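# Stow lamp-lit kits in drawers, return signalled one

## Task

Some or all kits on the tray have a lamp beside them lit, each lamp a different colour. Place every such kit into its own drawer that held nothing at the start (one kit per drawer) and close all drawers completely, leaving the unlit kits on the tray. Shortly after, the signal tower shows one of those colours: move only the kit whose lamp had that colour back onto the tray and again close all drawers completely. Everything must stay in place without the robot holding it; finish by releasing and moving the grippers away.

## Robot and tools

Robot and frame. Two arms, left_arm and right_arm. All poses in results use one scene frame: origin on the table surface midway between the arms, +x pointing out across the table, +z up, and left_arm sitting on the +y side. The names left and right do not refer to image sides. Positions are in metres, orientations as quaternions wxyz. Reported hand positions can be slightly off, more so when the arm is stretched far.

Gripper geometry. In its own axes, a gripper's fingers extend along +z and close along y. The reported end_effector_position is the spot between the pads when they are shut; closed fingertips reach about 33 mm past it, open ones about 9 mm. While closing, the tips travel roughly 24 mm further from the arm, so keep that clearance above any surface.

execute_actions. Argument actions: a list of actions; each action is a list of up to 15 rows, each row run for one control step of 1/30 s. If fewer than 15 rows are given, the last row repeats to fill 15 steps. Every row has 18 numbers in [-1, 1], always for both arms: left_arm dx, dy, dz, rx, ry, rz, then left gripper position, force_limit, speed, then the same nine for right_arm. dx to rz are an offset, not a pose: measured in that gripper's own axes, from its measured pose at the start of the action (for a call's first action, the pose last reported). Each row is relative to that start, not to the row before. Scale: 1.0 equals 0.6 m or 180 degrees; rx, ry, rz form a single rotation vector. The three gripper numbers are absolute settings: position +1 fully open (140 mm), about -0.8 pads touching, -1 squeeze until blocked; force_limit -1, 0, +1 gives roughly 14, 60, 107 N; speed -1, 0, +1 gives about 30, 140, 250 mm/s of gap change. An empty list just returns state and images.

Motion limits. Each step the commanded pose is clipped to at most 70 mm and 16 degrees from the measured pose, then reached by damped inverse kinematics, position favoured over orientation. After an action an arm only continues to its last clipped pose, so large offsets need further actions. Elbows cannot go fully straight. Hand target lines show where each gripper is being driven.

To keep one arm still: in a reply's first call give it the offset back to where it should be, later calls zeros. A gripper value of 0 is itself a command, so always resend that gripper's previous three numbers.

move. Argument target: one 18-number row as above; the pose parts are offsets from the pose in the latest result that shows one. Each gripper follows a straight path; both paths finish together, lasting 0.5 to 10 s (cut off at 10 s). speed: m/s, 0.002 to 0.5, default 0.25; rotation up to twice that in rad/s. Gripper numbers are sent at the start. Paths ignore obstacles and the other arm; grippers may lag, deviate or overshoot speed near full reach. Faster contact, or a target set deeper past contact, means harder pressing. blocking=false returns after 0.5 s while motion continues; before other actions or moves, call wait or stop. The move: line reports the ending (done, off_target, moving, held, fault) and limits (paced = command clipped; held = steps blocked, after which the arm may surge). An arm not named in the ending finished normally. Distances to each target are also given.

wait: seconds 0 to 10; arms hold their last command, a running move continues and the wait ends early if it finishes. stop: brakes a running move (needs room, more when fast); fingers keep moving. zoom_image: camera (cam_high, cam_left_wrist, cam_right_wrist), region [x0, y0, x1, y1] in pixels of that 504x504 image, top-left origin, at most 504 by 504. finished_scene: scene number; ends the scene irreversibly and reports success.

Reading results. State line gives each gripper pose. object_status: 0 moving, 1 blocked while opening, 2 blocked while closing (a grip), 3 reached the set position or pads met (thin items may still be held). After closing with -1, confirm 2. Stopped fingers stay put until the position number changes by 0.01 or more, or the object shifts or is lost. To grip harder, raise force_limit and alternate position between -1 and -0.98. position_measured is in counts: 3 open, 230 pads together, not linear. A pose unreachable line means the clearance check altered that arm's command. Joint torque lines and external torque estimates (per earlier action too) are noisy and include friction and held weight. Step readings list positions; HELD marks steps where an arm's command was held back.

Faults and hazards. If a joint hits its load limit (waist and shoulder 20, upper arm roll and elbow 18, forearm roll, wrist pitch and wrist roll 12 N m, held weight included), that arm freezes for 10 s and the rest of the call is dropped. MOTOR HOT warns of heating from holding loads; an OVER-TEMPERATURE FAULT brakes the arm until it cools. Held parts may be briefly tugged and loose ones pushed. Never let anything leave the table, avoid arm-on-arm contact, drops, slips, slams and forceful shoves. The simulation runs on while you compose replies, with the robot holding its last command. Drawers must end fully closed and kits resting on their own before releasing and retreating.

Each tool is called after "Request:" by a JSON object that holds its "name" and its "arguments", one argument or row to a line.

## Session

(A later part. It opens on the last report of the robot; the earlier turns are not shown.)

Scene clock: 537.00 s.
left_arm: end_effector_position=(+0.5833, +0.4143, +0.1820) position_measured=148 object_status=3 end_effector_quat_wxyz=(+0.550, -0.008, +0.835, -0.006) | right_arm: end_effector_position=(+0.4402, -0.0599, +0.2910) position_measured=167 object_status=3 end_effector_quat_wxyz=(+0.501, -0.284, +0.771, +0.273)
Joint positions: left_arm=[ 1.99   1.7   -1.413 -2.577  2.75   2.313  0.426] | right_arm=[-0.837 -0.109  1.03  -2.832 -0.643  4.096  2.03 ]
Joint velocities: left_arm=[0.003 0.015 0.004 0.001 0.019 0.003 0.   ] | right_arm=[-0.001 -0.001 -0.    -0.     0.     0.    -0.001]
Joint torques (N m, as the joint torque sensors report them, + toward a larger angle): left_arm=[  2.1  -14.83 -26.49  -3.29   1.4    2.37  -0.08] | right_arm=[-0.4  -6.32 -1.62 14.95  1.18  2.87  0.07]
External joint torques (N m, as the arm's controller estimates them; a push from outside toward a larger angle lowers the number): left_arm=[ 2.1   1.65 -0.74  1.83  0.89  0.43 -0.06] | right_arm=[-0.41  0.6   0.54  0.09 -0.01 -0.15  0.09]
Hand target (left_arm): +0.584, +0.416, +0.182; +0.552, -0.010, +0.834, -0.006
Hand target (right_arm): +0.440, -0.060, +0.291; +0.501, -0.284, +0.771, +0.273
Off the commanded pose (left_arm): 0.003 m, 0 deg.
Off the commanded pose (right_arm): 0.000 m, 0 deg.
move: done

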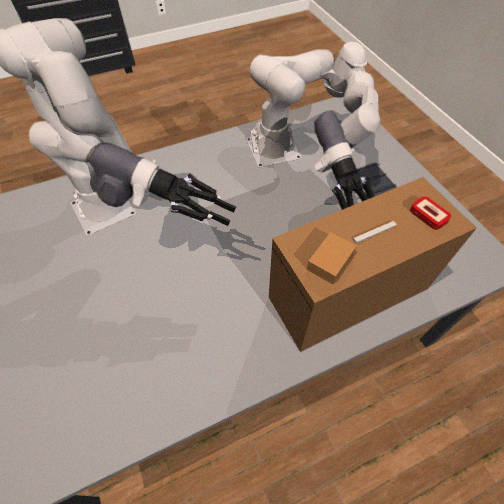

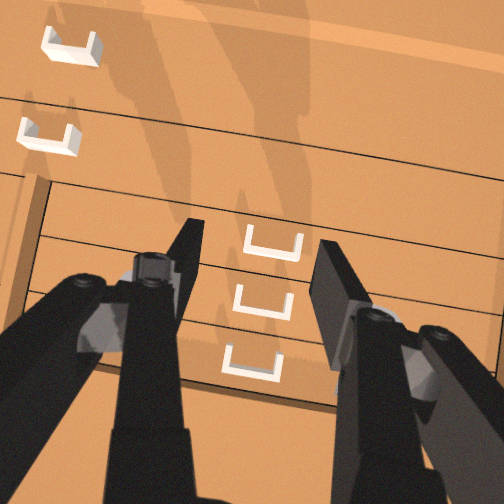

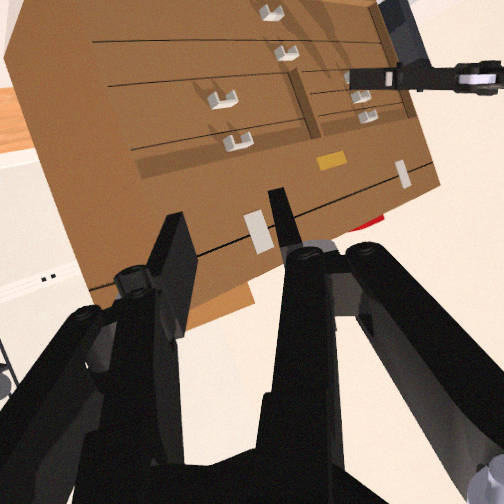

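Request:
{"name": "move", "arguments": {
  "target": [-0.007,0.012,0.026,0,0,0,-0.15,0,0,0,0,0,0,0,0,-0.3,0,-0.3],
  "speed": 0.025
}}

Request:
{"name": "move", "arguments": {
  "target": [0,0,0,0,0,0,-1,0.6,0,0,0,0,0,0,0,-0.3,0,-0.3]
}}

Request:
{"name": "move", "arguments": {
  "target": [0.08,-0.002,-0.187,0,0,0,-1,0.6,0,0,0,0,0,0,0,-0.3,0,-0.3],
  "speed": 0.09
}}

Scene clock: 540.00 s.
left_arm: end_effector_position=(+0.5971, +0.4218, +0.1785) position_measured=148 object_status=3 end_effector_quat_wxyz=(+0.550, -0.010, +0.835, -0.005) | right_arm: end_effector_position=(+0.4402, -0.0599, +0.2910) position_measured=167 object_status=3 end_effector_quat_wxyz=(+0.501, -0.284, +0.771, +0.273)
Joint positions: left_arm=[ 1.959  1.701 -1.415 -2.527  2.747  2.328  0.427] | right_arm=[-0.837 -0.109  1.03  -2.832 -0.643  4.096  2.03 ]
Joint velocities: left_arm=[ 0.    -0.     0.     0.001 -0.004  0.003 -0.001] | right_arm=[-0.     0.001  0.001 -0.    -0.001 -0.    -0.001]
Joint torques (N m, as the joint torque sensors report them, + toward a larger angle): left_arm=[ -3.69 -17.03 -28.76   0.28  -0.3    2.56   0.22] | right_arm=[-0.37 -6.19 -1.59 15.05  1.19  2.84  0.07]
External joint torques (N m, as the arm's controller estimates them; a push from outside toward a larger angle lowers the number): left_arm=[-3.65  0.25 -2.34  5.39 -0.77  0.6   0.24] | right_arm=[-0.38  0.64  0.57  0.2   0.01 -0.18  0.09]
Hand target (left_arm): +0.599, +0.421, +0.179; +0.550, -0.008, +0.835, -0.006
Hand target (right_arm): +0.440, -0.060, +0.291; +0.501, -0.284, +0.771, +0.273
Off the commanded pose (left_arm): 0.002 m, 0 deg.
Off the commanded pose (right_arm): 0.000 m, 0 deg.
move: done

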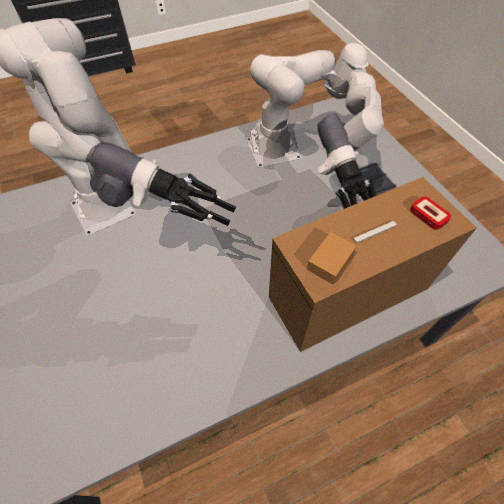

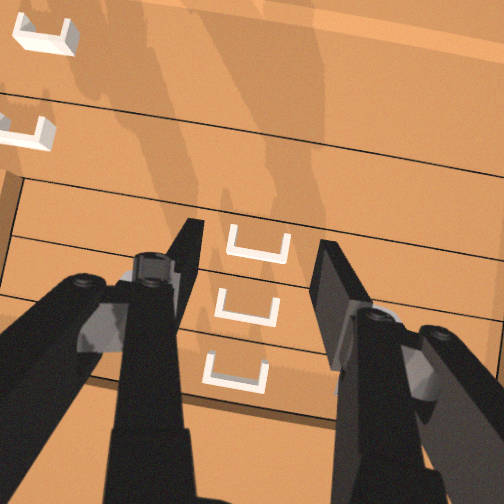

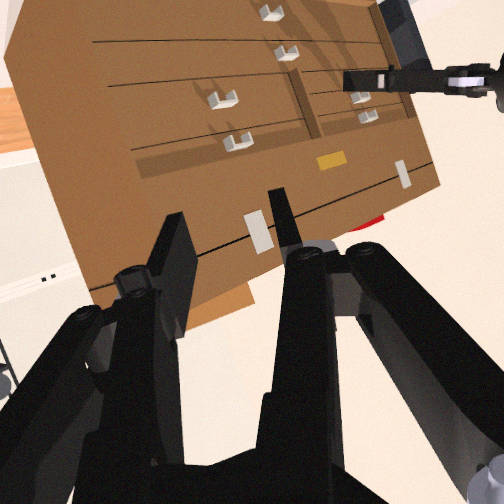

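Scene clock: 540.50 s.
left_arm: end_effector_position=(+0.5958, +0.4209, +0.1792) position_measured=196 object_status=2 end_effector_quat_wxyz=(+0.550, -0.010, +0.835, -0.006) | right_arm: end_effector_position=(+0.4402, -0.0599, +0.2910) position_measured=167 object_status=3 end_effector_quat_wxyz=(+0.501, -0.284, +0.771, +0.273)
Joint positions: left_arm=[ 1.962  1.7   -1.416 -2.532  2.746  2.329  0.427] | right_arm=[-0.837 -0.109  1.03  -2.832 -0.643  4.096  2.03 ]
Joint velocities: left_arm=[ 0.    -0.     0.001 -0.     0.001  0.001  0.001] | right_arm=[ 0.001 -0.001 -0.001 -0.     0.001  0.     0.   ]
Joint torques (N m, as the joint torque sensors report them, + toward a larger angle): left_arm=[ -1.51 -17.42 -27.03  -2.73   0.51   1.85   0.  ] | right_arm=[-0.54 -6.61 -1.55 15.13  1.16  2.89  0.06]
External joint torques (N m, as the arm's controller estimates them; a push from outside toward a larger angle lowers the number): left_arm=[-1.57 -0.19 -0.63  2.27  0.03 -0.1   0.03] | right_arm=[-0.52  0.25  0.64  0.31 -0.02 -0.13  0.08]
Hand target (left_arm): +0.597, +0.422, +0.179; +0.550, -0.010, +0.835, -0.005
Hand target (right_arm): +0.440, -0.060, +0.291; +0.501, -0.284, +0.771, +0.273
Off the commanded pose (left_arm): 0.002 m, 0 deg.
Off the commanded pose (right_arm): 0.000 m, 0 deg.
move: done

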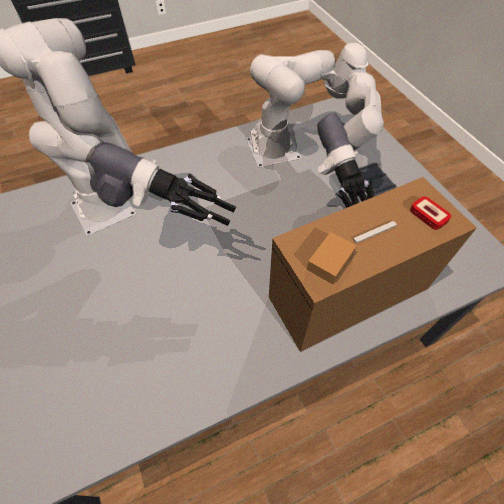

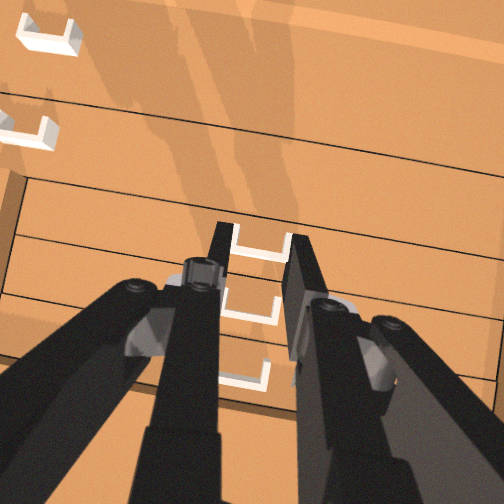

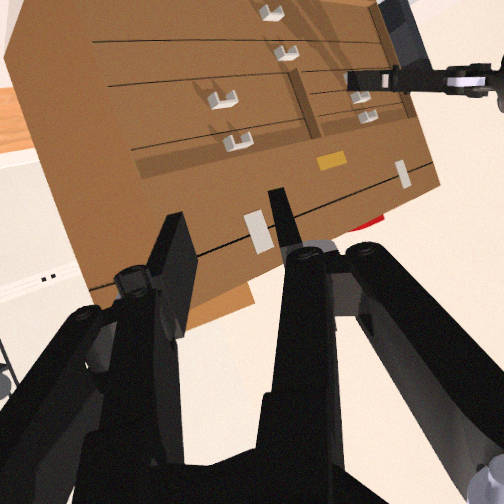

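Scene clock: 542.23 s.
left_arm: end_effector_position=(+0.4728, +0.4166, +0.1783) position_measured=196 object_status=2 end_effector_quat_wxyz=(+0.547, -0.006, +0.837, -0.009) | right_arm: end_effector_position=(+0.4402, -0.0599, +0.2910) position_measured=167 object_status=3 end_effector_quat_wxyz=(+0.501, -0.284, +0.771, +0.273)
Joint positions: left_arm=[ 2.375  1.602 -1.326 -2.877  2.78   2.419  0.434] | right_arm=[-0.837 -0.109  1.03  -2.832 -0.643  4.096  2.03 ]
Joint velocities: left_arm=[ 0.006 -0.001  0.002 -0.001  0.001  0.008  0.005] | right_arm=[ 0.001  0.    -0.001 -0.001  0.001 -0.     0.   ]
Joint torques (N m, as the joint torque sensors report them, + toward a larger angle): left_arm=[  5.14 -12.31 -22.7   -5.08   1.93   2.02   0.09] | right_arm=[-0.46 -6.47 -1.45 15.01  1.17  2.87  0.1 ]
External joint torques (N m, as the arm's controller estimates them; a push from outside toward a larger angle lowers the number): left_arm=[ 5.23 -0.23 -3.31  0.73  1.7   0.01  0.11] | right_arm=[-0.41  0.4   0.78  0.17 -0.02 -0.15  0.11]
Hand target (left_arm): +0.473, +0.422, +0.180; +0.550, -0.007, +0.835, -0.003
Hand target (right_arm): +0.440, -0.060, +0.291; +0.501, -0.284, +0.771, +0.273
Off the commanded pose (left_arm): 0.002 m, 1 deg.
Off the commanded pose (right_arm): 0.000 m, 0 deg.
move: done

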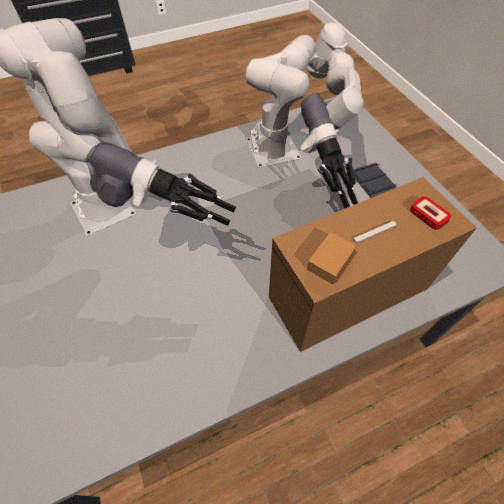

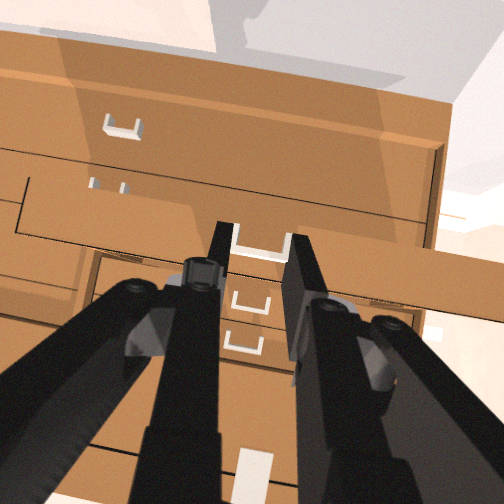

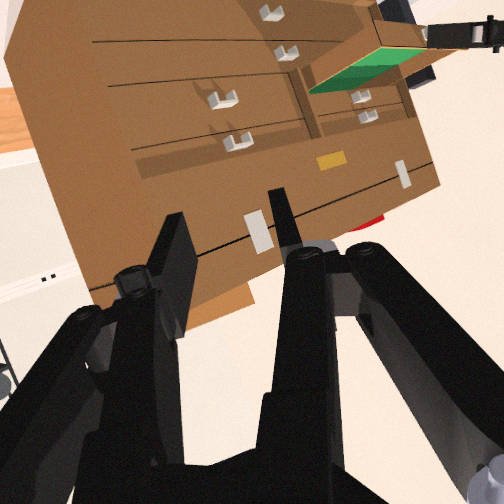

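Request:
{"name": "move", "arguments": {
  "target": [0,0,0,0,0,0,-0.1,0,0,0,0,0,0,0,0,-0.3,0,-0.3]
}}

Request:
{"name": "move", "arguments": {
  "target": [0,0,-0.04,0,0,0,-0.1,0,0,0,0,0,0,0,0,-0.3,0,-0.3],
  "speed": 0.05
}}

Request:
{"name": "move", "arguments": {
  "target": [-0.05,0.3,-0.085,0,0.37,0,-0.1,0,0,0,0,0,0,0,0,-0.3,0,-0.3]
}}

Request:
{"name": "move", "arguments": {
  "target": [-0.2,0.12,0.08,0,0,-0.5,-0.1,0,0,0,0,0,0,0,0,-0.3,0,-0.3]
}}

Scene clock: 545.70 s.
left_arm: end_effector_position=(+0.4725, +0.4163, +0.1782) position_measured=141 object_status=3 end_effector_quat_wxyz=(+0.547, -0.006, +0.837, -0.009) | right_arm: end_effector_position=(+0.4402, -0.0599, +0.2910) position_measured=167 object_status=3 end_effector_quat_wxyz=(+0.501, -0.284, +0.771, +0.273)
Joint positions: left_arm=[ 2.375  1.601 -1.326 -2.877  2.78   2.42   0.435] | right_arm=[-0.837 -0.109  1.03  -2.832 -0.643  4.096  2.03 ]
Joint velocities: left_arm=[ 0.001 -0.001 -0.001  0.001 -0.001 -0.001 -0.001] | right_arm=[ 0.001 -0.001  0.001  0.001  0.001 -0.001  0.   ]
Joint torques (N m, as the joint torque sensors report them, + toward a larger angle): left_arm=[  0.2  -11.96 -20.38  -5.92   0.16   1.81   0.01] | right_arm=[-0.52 -6.28 -1.27 15.1   1.21  2.86  0.07]
External joint torques (N m, as the arm's controller estimates them; a push from outside toward a larger angle lowers the number): left_arm=[ 0.14  0.18 -1.03 -0.25 -0.05 -0.16  0.04] | right_arm=[-0.57  0.6   0.86  0.24  0.04 -0.16  0.09]
Hand target (left_arm): +0.473, +0.417, +0.178; +0.547, -0.006, +0.837, -0.009
Hand target (right_arm): +0.440, -0.060, +0.291; +0.501, -0.284, +0.771, +0.273
Off the commanded pose (left_arm): 0.000 m, 0 deg.
Off the commanded pose (right_arm): 0.000 m, 0 deg.
move: done

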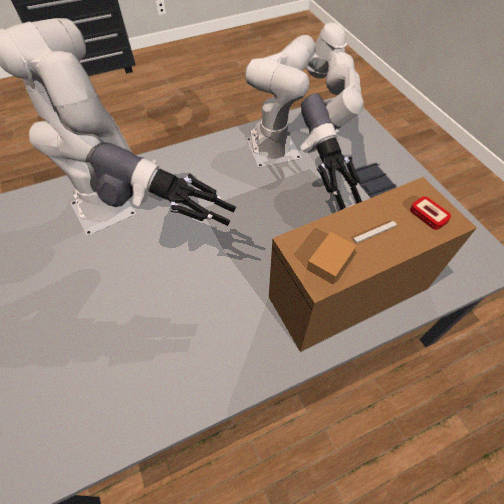

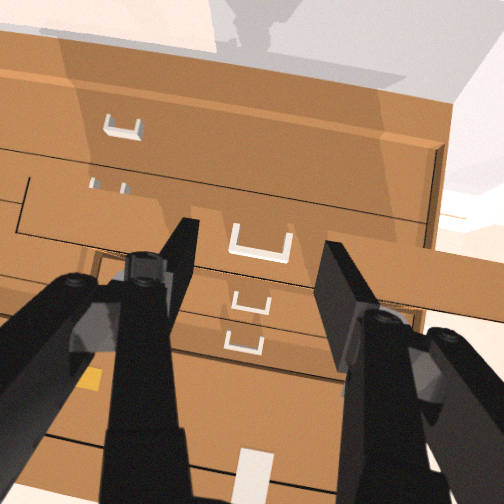

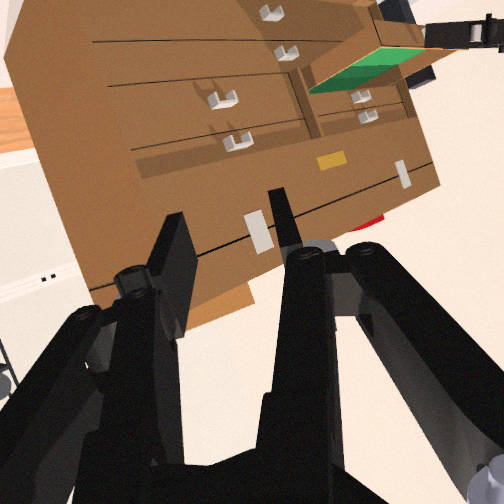

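Scene clock: 546.53 s.
left_arm: end_effector_position=(+0.4515, +0.4190, +0.1872) position_measured=141 object_status=3 end_effector_quat_wxyz=(+0.547, -0.007, +0.837, -0.007) | right_arm: end_effector_position=(+0.4402, -0.0599, +0.2910) position_measured=167 object_status=3 end_effector_quat_wxyz=(+0.501, -0.284, +0.771, +0.273)
Joint positions: left_arm=[ 2.468  1.565 -1.346 -2.937  2.751  2.455  0.442] | right_arm=[-0.837 -0.109  1.03  -2.832 -0.643  4.096  2.03 ]
Joint velocities: left_arm=[ 0.001 -0.006 -0.004 -0.001 -0.005  0.014 -0.   ] | right_arm=[-0.     0.     0.     0.     0.     0.     0.001]
Joint torques (N m, as the joint torque sensors report them, + toward a larger angle): left_arm=[  1.99 -12.07 -20.57  -5.74  -1.08   2.44   0.3 ] | right_arm=[-0.5  -6.62 -1.31 14.83  1.16  2.87  0.08]
External joint torques (N m, as the arm's controller estimates them; a push from outside toward a larger angle lowers the number): left_arm=[ 1.99 -0.57 -2.56 -0.73 -1.2   0.45  0.32] | right_arm=[-0.47  0.21  0.89 -0.01 -0.02 -0.15  0.1 ]
Hand target (left_arm): +0.450, +0.417, +0.188; +0.547, -0.005, +0.837, -0.009
Hand target (right_arm): +0.440, -0.060, +0.291; +0.501, -0.284, +0.771, +0.273
Off the commanded pose (left_arm): 0.003 m, 0 deg.
Off the commanded pose (right_arm): 0.000 m, 0 deg.
move: done

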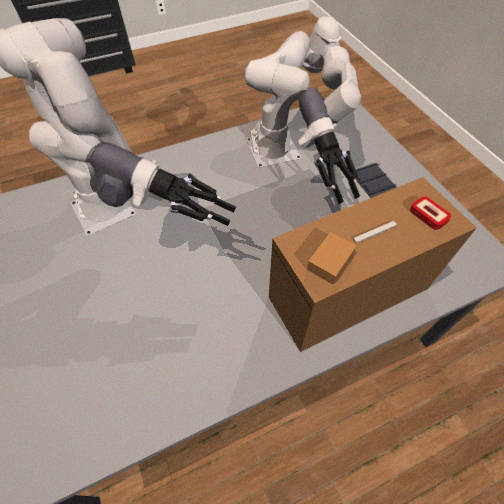

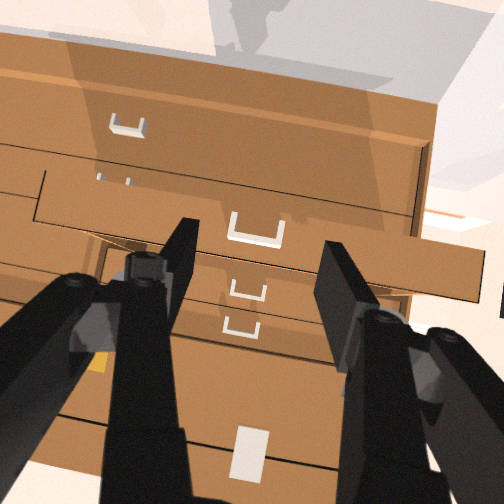

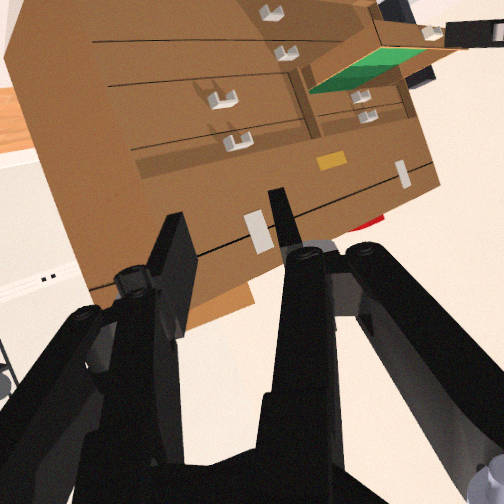

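Scene clock: 549.63 s.
left_arm: end_effector_position=(+0.4193, +0.5945, +0.2321) position_measured=141 object_status=3 end_effector_quat_wxyz=(-0.003, -0.000, +1.000, -0.008) | right_arm: end_effector_position=(+0.4402, -0.0599, +0.2910) position_measured=167 object_status=3 end_effector_quat_wxyz=(+0.501, -0.284, +0.771, +0.273)
Joint positions: left_arm=[ 2.035  0.933 -1.812 -2.038  0.884  1.665  1.389] | right_arm=[-0.837 -0.109  1.03  -2.832 -0.643  4.096  2.03 ]
Joint velocities: left_arm=[-0.002  0.005  0.002  0.     0.    -0.016  0.025] | right_arm=[ 0.     0.     0.     0.     0.001  0.    -0.001]
Joint torques (N m, as the joint torque sensors report them, + toward a larger angle): left_arm=[ -1.61 -18.63 -25.2   16.7    0.07   1.9    0.34] | right_arm=[-0.54 -6.27 -1.44 15.23  1.18  2.9   0.08]
External joint torques (N m, as the arm's controller estimates them; a push from outside toward a larger angle lowers the number): left_arm=[-1.59  1.09 -0.4   1.56 -0.7  -0.51  0.34] | right_arm=[-0.53  0.6   0.75  0.35 -0.01 -0.12  0.1 ]
Hand target (left_arm): +0.418, +0.594, +0.232; -0.005, +0.005, +1.000, -0.010
Hand target (right_arm): +0.440, -0.060, +0.291; +0.501, -0.284, +0.771, +0.273
Off the commanded pose (left_arm): 0.006 m, 0 deg.
Off the commanded pose (right_arm): 0.000 m, 0 deg.
move: off_target (left_arm)

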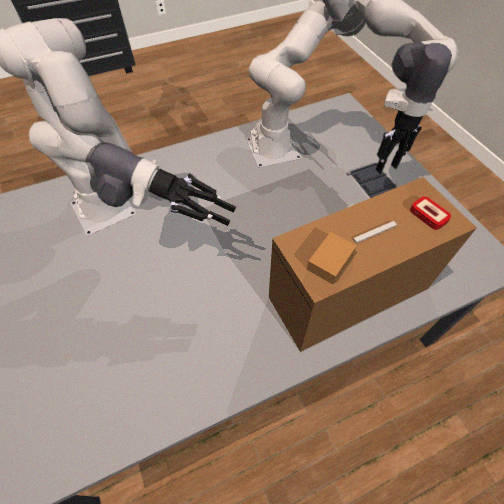

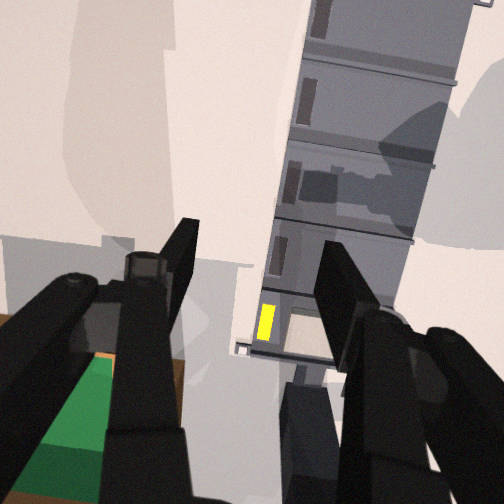

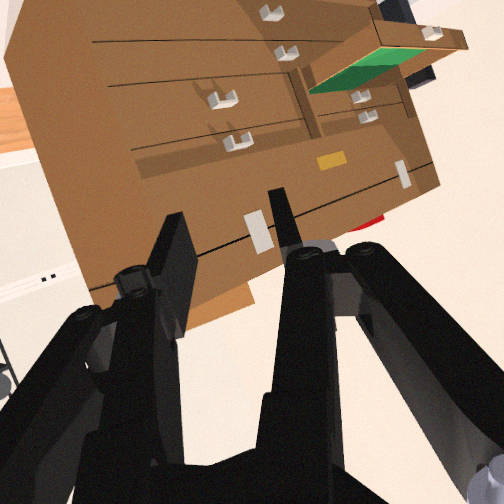

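Scene clock: 553.67 s.
left_arm: end_effector_position=(+0.5367, +0.6587, +0.1740) position_measured=141 object_status=3 end_effector_quat_wxyz=(+0.015, +0.699, -0.715, -0.001) | right_arm: end_effector_position=(+0.4402, -0.0599, +0.2910) position_measured=167 object_status=3 end_effector_quat_wxyz=(+0.501, -0.284, +0.771, +0.273)
Joint positions: left_arm=[ 1.385  0.639 -1.007 -1.6    0.548  1.894  0.163] | right_arm=[-0.837 -0.109  1.03  -2.832 -0.643  4.096  2.03 ]
Joint velocities: left_arm=[ 0.001  0.001 -0.001  0.003 -0.    -0.    -0.03 ] | right_arm=[-0.001 -0.001  0.001  0.001 -0.001  0.001  0.   ]
Joint torques (N m, as the joint torque sensors report them, + toward a larger angle): left_arm=[ -0.46 -38.39 -16.16  22.62  -0.26   2.74  -0.06] | right_arm=[-0.49 -6.4  -1.43 15.14  1.17  2.86  0.09]
External joint torques (N m, as the arm's controller estimates them; a push from outside toward a larger angle lowers the number): left_arm=[-0.7  -0.53 -0.64  1.62 -0.99  0.32 -0.06] | right_arm=[-0.47  0.47  0.76  0.25 -0.02 -0.17  0.1 ]
Hand target (left_arm): +0.539, +0.658, +0.176; +0.014, +0.704, -0.710, +0.001
Hand target (right_arm): +0.440, -0.060, +0.291; +0.501, -0.284, +0.771, +0.273
Off the commanded pose (left_arm): 0.011 m, 2 deg.
Off the commanded pose (right_arm): 0.000 m, 0 deg.
move: off_target (left_arm)

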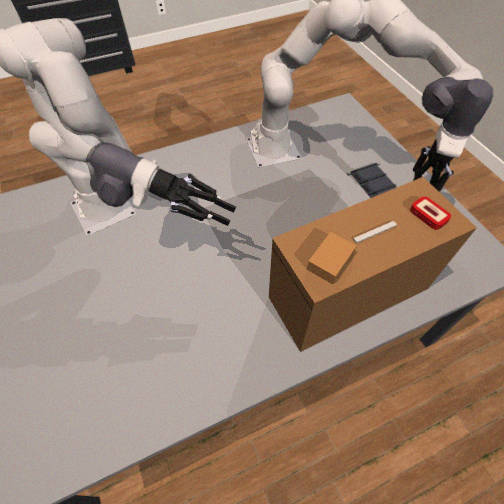

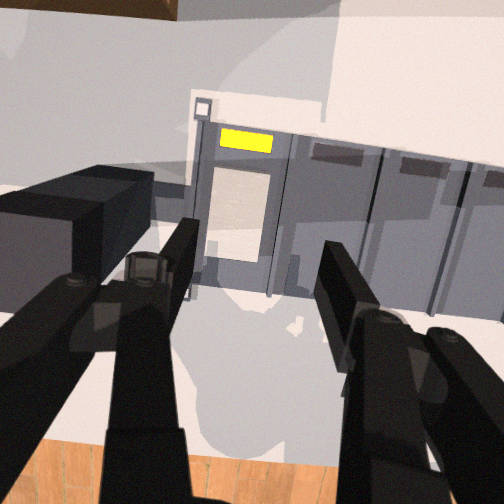

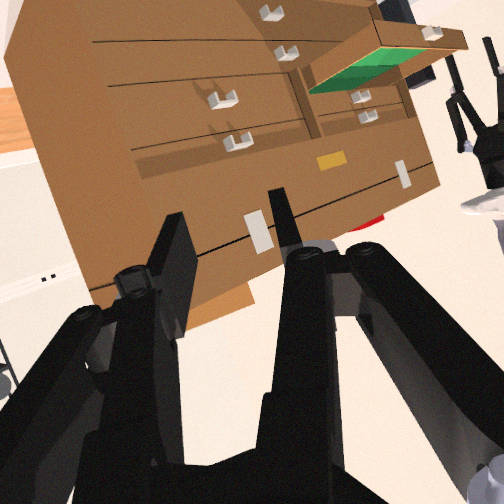

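Request:
{"name": "move", "arguments": {
  "target": [-0.02,-0.017,0.13,0.04,-0.006,0,-0.1,0,0,0,0,0,0,0,0,-0.3,0,-0.3],
  "speed": 0.06
}}

Scene clock: 557.57 s.
left_arm: end_effector_position=(+0.5466, +0.6668, +0.0964) position_measured=141 object_status=3 end_effector_quat_wxyz=(-0.034, +0.696, -0.716, +0.039) | right_arm: end_effector_position=(+0.4402, -0.0599, +0.2910) position_measured=167 object_status=3 end_effector_quat_wxyz=(+0.501, -0.284, +0.771, +0.273)
Joint positions: left_arm=[ 1.441  0.68  -0.959 -1.792  0.625  2.222  0.133] | right_arm=[-0.837 -0.109  1.03  -2.832 -0.643  4.096  2.03 ]
Joint velocities: left_arm=[ 0.     0.     0.005 -0.    -0.002  0.012 -0.002] | right_arm=[ 0.002  0.001 -0.     0.001  0.     0.    -0.001]
Joint torques (N m, as the joint torque sensors report them, + toward a larger angle): left_arm=[  0.62 -37.86 -16.35  17.49   1.52   3.1   -0.05] | right_arm=[-0.28 -6.52 -1.4  14.97  1.18  2.9   0.09]
External joint torques (N m, as the arm's controller estimates them; a push from outside toward a larger angle lowers the number): left_arm=[ 0.68 -0.41  0.36 -2.4   0.86  0.38 -0.05] | right_arm=[-0.3   0.29  0.75  0.17  0.01 -0.12  0.11]
Hand target (left_arm): +0.547, +0.667, +0.096; -0.035, +0.697, -0.715, +0.039
Hand target (right_arm): +0.440, -0.060, +0.291; +0.501, -0.284, +0.771, +0.273
Off the commanded pose (left_arm): 0.002 m, 0 deg.
Off the commanded pose (right_arm): 0.000 m, 0 deg.
move: done

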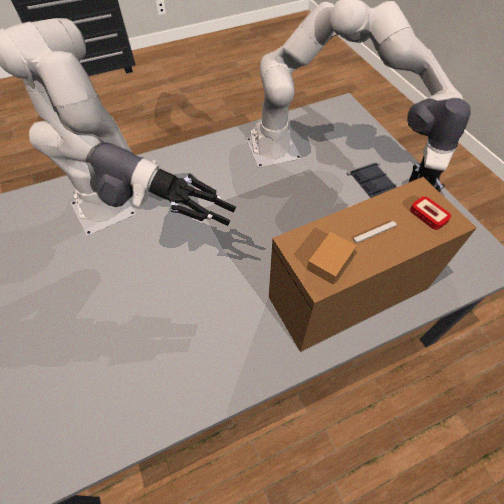

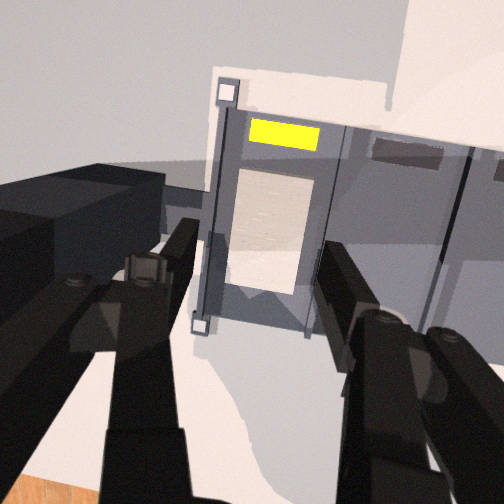

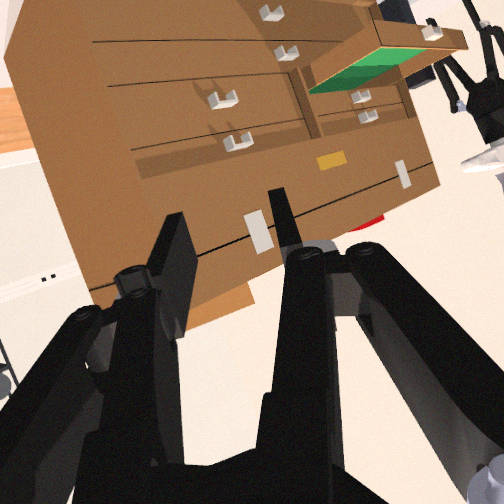

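Request:
{"name": "move", "arguments": {
  "target": [0,0.005,0.072,0,0,0,-0.1,0,0,0,0,0,0,0,0,-0.3,0,-0.3],
  "speed": 0.04
}}

Request:
{"name": "move", "arguments": {
  "target": [0,0,0,0,0,0,-1,0,0,0,0,0,0,0,0,-0.3,0,-0.3]
}}

Request:
{"name": "move", "arguments": {
  "target": [0,0,-0.1,0,0,0,-1,0,0,0,0,0,0,0,0,-0.3,0,-0.3],
  "speed": 0.08
}}

Scene clock: 561.83 s.
left_arm: end_effector_position=(+0.5473, +0.6669, +0.0538) position_measured=141 object_status=3 end_effector_quat_wxyz=(-0.032, +0.696, -0.716, +0.039) | right_arm: end_effector_position=(+0.4402, -0.0599, +0.2910) position_measured=167 object_status=3 end_effector_quat_wxyz=(+0.501, -0.284, +0.771, +0.273)
Joint positions: left_arm=[ 1.393  0.735 -0.89  -1.798  0.669  2.287  0.113] | right_arm=[-0.837 -0.109  1.03  -2.832 -0.643  4.096  2.03 ]
Joint velocities: left_arm=[-0.005  0.001  0.006 -0.     0.001  0.015 -0.007] | right_arm=[ 0.    -0.002 -0.001 -0.001  0.001 -0.    -0.001]
Joint torques (N m, as the joint torque sensors report them, + toward a larger angle): left_arm=[ -0.96 -38.01 -16.97  17.29   1.43   3.02  -0.02] | right_arm=[-0.6  -6.24 -1.46 15.01  1.19  2.9   0.08]
External joint torques (N m, as the arm's controller estimates them; a push from outside toward a larger angle lowers the number): left_arm=[-1.16  1.32 -0.24 -1.71  0.79  0.32 -0.02] | right_arm=[-0.61  0.67  0.7   0.14  0.01 -0.12  0.09]
Hand target (left_arm): +0.548, +0.666, +0.053; -0.033, +0.696, -0.716, +0.039
Hand target (right_arm): +0.440, -0.060, +0.291; +0.501, -0.284, +0.771, +0.273
Off the commanded pose (left_arm): 0.001 m, 0 deg.
Off the commanded pose (right_arm): 0.000 m, 0 deg.
move: done

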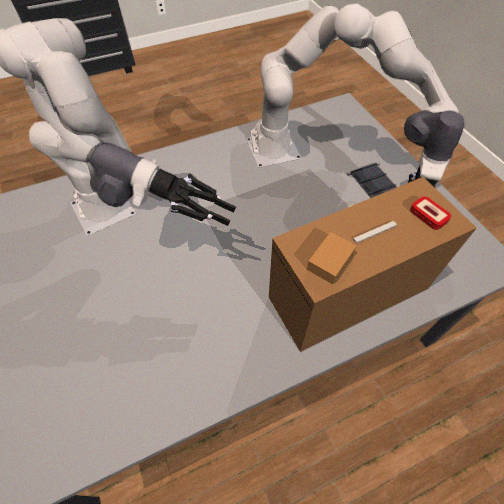

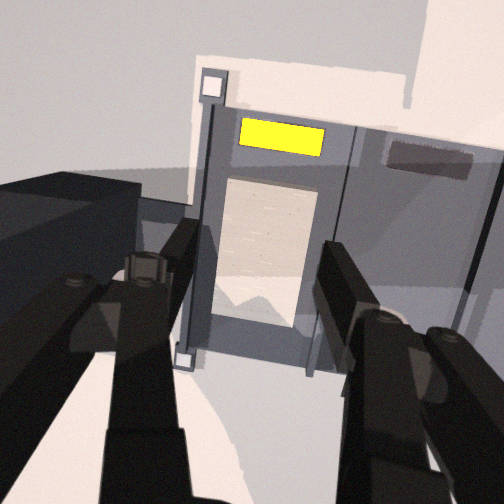

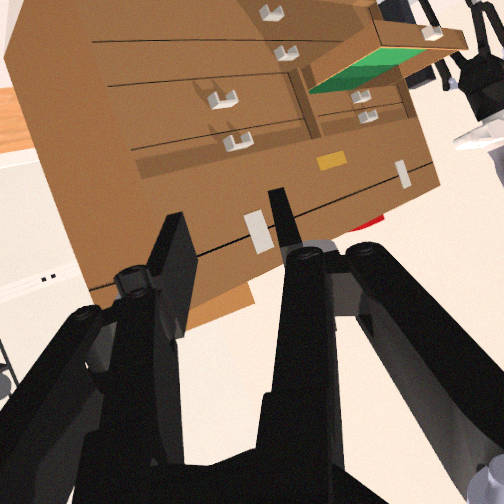

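Scene clock: 562.50 s.
left_arm: end_effector_position=(+0.5452, +0.6675, +0.0551) position_measured=233 object_status=3 end_effector_quat_wxyz=(-0.030, +0.696, -0.716, +0.036) | right_arm: end_effector_position=(+0.4402, -0.0599, +0.2910) position_measured=167 object_status=3 end_effector_quat_wxyz=(+0.501, -0.284, +0.771, +0.273)
Joint positions: left_arm=[ 1.394  0.732 -0.892 -1.798  0.668  2.278  0.113] | right_arm=[-0.837 -0.109  1.03  -2.832 -0.643  4.096  2.03 ]
Joint velocities: left_arm=[ 0.001 -0.     0.     0.     0.001 -0.     0.   ] | right_arm=[ 0.     0.     0.    -0.     0.001 -0.     0.001]
Joint torques (N m, as the joint torque sensors report them, + toward a larger angle): left_arm=[ -0.33 -35.77 -17.01  19.03   1.03   3.78   0.07] | right_arm=[-0.55 -6.42 -1.36 15.    1.16  2.9   0.12]
External joint torques (N m, as the arm's controller estimates them; a push from outside toward a larger angle lowers the number): left_arm=[-0.29  3.7  -0.1  -0.1   0.38  1.07  0.07] | right_arm=[-0.55  0.44  0.81  0.12 -0.03 -0.12  0.13]
Hand target (left_arm): +0.547, +0.667, +0.054; -0.032, +0.696, -0.716, +0.039
Hand target (right_arm): +0.440, -0.060, +0.291; +0.501, -0.284, +0.771, +0.273
Off the commanded pose (left_arm): 0.003 m, 0 deg.
Off the commanded pose (right_arm): 0.000 m, 0 deg.
move: done

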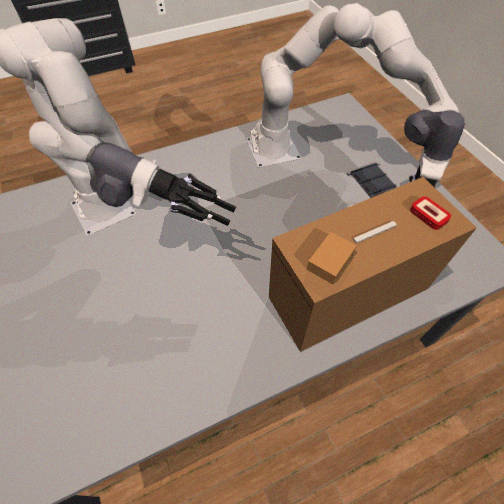

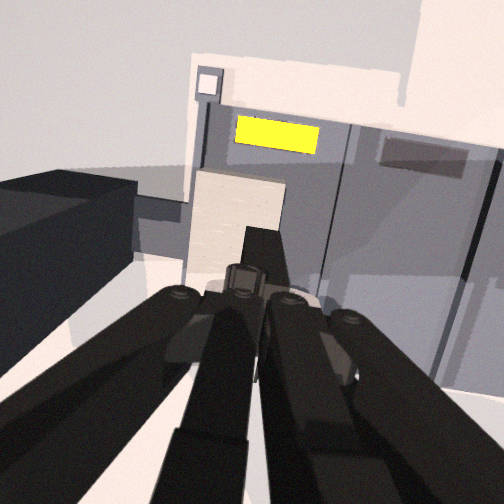

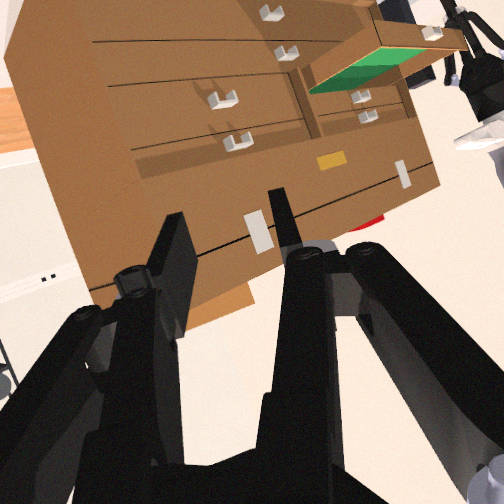

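Scene clock: 563.70 s.
left_arm: end_effector_position=(+0.5403, +0.6686, +0.1149) position_measured=233 object_status=3 end_effector_quat_wxyz=(-0.032, +0.697, -0.715, +0.036) | right_arm: end_effector_position=(+0.4402, -0.0599, +0.2910) position_measured=167 object_status=3 end_effector_quat_wxyz=(+0.501, -0.284, +0.771, +0.273)
Joint positions: left_arm=[ 1.47   0.645 -0.989 -1.797  0.6    2.191  0.147] | right_arm=[-0.837 -0.109  1.03  -2.832 -0.643  4.096  2.03 ]
Joint velocities: left_arm=[ 0.004  0.002 -0.005 -0.    -0.001 -0.012  0.007] | right_arm=[-0.001 -0.     0.001  0.001 -0.    -0.001 -0.001]
Joint torques (N m, as the joint torque sensors report them, + toward a larger angle): left_arm=[  1.43 -34.76 -17.5   20.8   -0.33   2.21   0.36] | right_arm=[-0.39 -6.24 -1.25 15.21  1.16  2.88  0.09]
External joint torques (N m, as the arm's controller estimates them; a push from outside toward a larger angle lowers the number): left_arm=[ 1.6   1.28 -1.23  0.62 -1.   -0.5   0.37] | right_arm=[-0.4   0.65  0.92  0.32 -0.02 -0.15  0.11]
Hand target (left_arm): +0.539, +0.669, +0.115; -0.030, +0.696, -0.716, +0.036
Hand target (right_arm): +0.440, -0.060, +0.291; +0.501, -0.284, +0.771, +0.273
Off the commanded pose (left_arm): 0.001 m, 0 deg.
Off the commanded pose (right_arm): 0.000 m, 0 deg.
move: done

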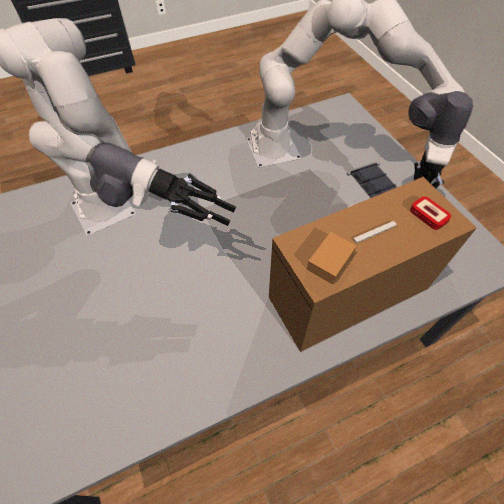

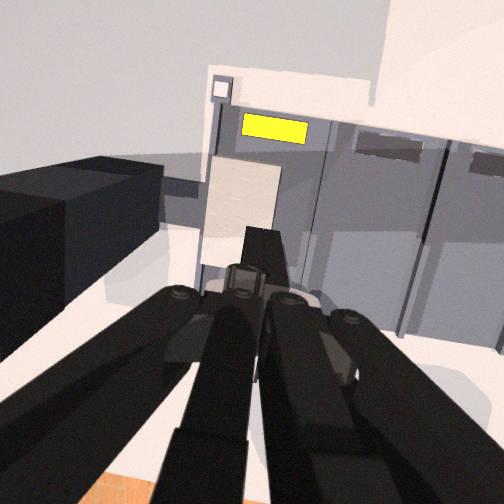

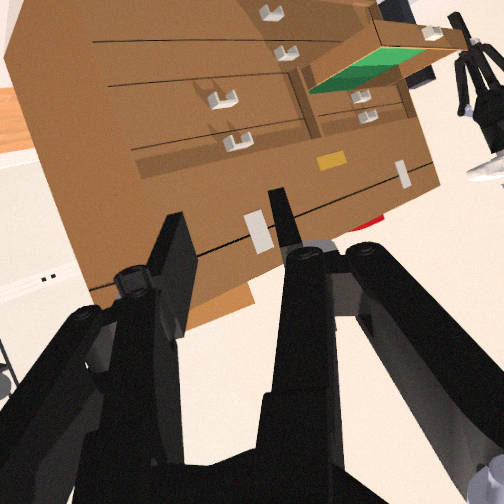

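Request:
{"name": "move", "arguments": {
  "target": [0,0,-0.03,-0.04,0,0,0.2,0,0,0,0,0,0,0,0,-0.3,0,-0.3],
  "speed": 0.1
}}

Request:
{"name": "move", "arguments": {
  "target": [0,-0.015,0.04,0,0,0.49,0.2,0,0,0,0,0,0,0,0,-0.3,0,-0.3],
  "speed": 0.3
}}

Scene clock: 568.57 s.
left_arm: end_effector_position=(+0.5382, +0.6703, +0.1327) position_measured=104 object_status=3 end_effector_quat_wxyz=(+0.009, +0.698, -0.716, -0.010) | right_arm: end_effector_position=(+0.4402, -0.0599, +0.2910) position_measured=167 object_status=3 end_effector_quat_wxyz=(+0.501, -0.284, +0.771, +0.273)
Joint positions: left_arm=[ 1.348  0.68  -0.943 -1.623  0.598  1.966  0.15 ] | right_arm=[-0.837 -0.109  1.03  -2.832 -0.643  4.096  2.03 ]
Joint velocities: left_arm=[ 0.002  0.003 -0.001 -0.001 -0.001 -0.011  0.001] | right_arm=[ 0.001  0.001  0.    -0.     0.     0.     0.   ]
Joint torques (N m, as the joint torque sensors report them, + toward a larger angle): left_arm=[ -0.68 -37.96 -16.11  21.35  -0.09   1.94  -0.03] | right_arm=[-0.36 -6.21 -1.39 15.04  1.17  2.88  0.05]
External joint torques (N m, as the arm's controller estimates them; a push from outside toward a larger angle lowers the number): left_arm=[-0.73  1.9  -0.28  0.8  -0.81 -0.47 -0.03] | right_arm=[-0.33  0.6   0.81  0.24 -0.01 -0.13  0.07]
Hand target (left_arm): +0.538, +0.669, +0.132; +0.011, +0.699, -0.715, -0.010
Hand target (right_arm): +0.440, -0.060, +0.291; +0.501, -0.284, +0.771, +0.273
Off the commanded pose (left_arm): 0.002 m, 0 deg.
Off the commanded pose (right_arm): 0.000 m, 0 deg.
move: done

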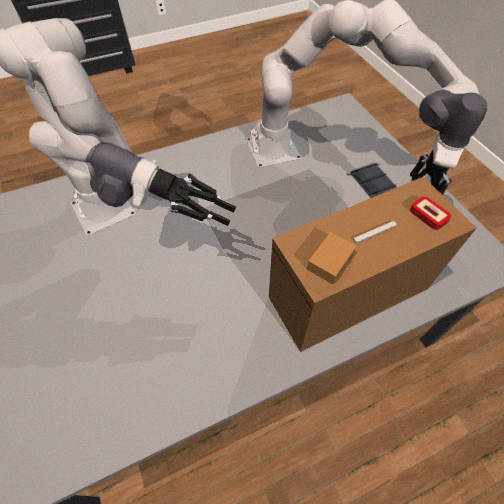

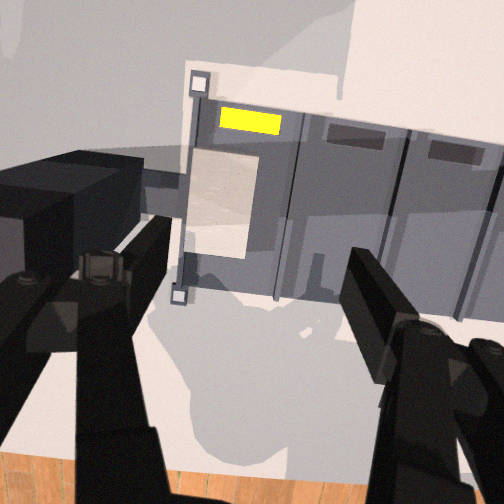

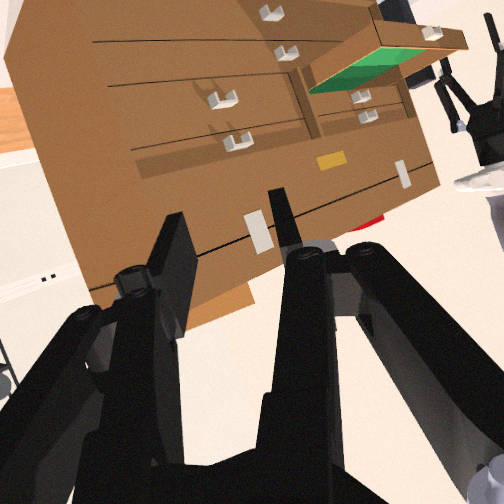

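Scene clock: 572.13 s.
left_arm: end_effector_position=(+0.5465, +0.6719, +0.1090) position_measured=104 object_status=3 end_effector_quat_wxyz=(-0.011, -0.013, +1.000, +0.000) | right_arm: end_effector_position=(+0.4402, -0.0599, +0.2910) position_measured=167 object_status=3 end_effector_quat_wxyz=(+0.501, -0.284, +0.771, +0.273)
Joint positions: left_arm=[ 1.509  1.042 -1.308 -1.571  1.026  1.775  1.483] | right_arm=[-0.837 -0.109  1.03  -2.832 -0.643  4.096  2.03 ]
Joint velocities: left_arm=[-0.    -0.001 -0.     0.    -0.001 -0.001  0.031] | right_arm=[ 0.     0.    -0.001  0.001 -0.001 -0.001  0.001]
Joint torques (N m, as the joint torque sensors report them, + toward a larger angle): left_arm=[  1.15 -38.64 -26.56  14.97   1.22   1.91   0.3 ] | right_arm=[-0.55 -6.5  -1.39 15.06  1.18  2.89  0.1 ]
External joint torques (N m, as the arm's controller estimates them; a push from outside toward a larger angle lowers the number): left_arm=[ 1.11  1.3  -0.53  1.55  0.43 -0.47  0.3 ] | right_arm=[-0.58  0.38  0.77  0.19  0.01 -0.14  0.12]
Hand target (left_arm): +0.546, +0.674, +0.109; -0.012, -0.008, +1.000, +0.001
Hand target (right_arm): +0.440, -0.060, +0.291; +0.501, -0.284, +0.771, +0.273
Off the commanded pose (left_arm): 0.002 m, 1 deg.
Off the commanded pose (right_arm): 0.000 m, 0 deg.
move: done

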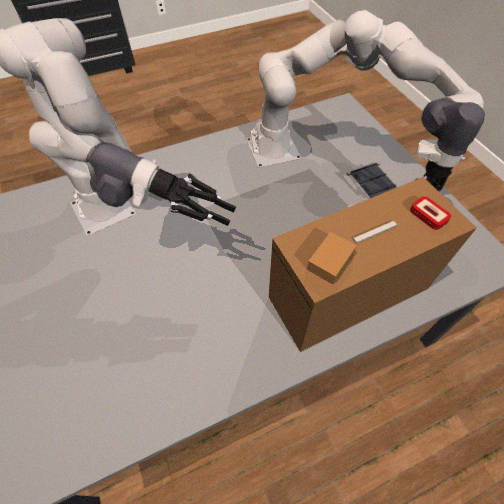

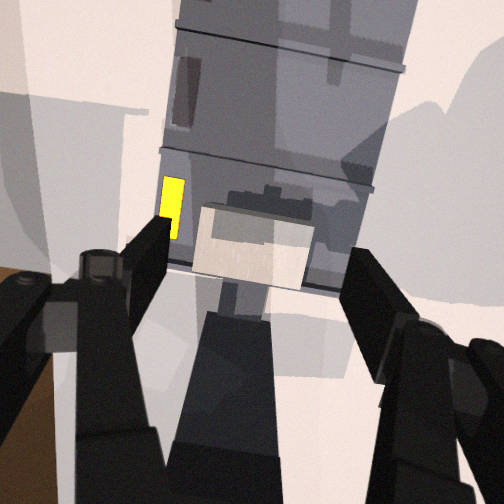

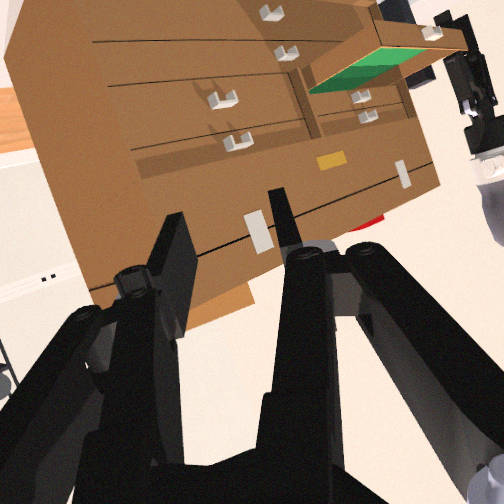

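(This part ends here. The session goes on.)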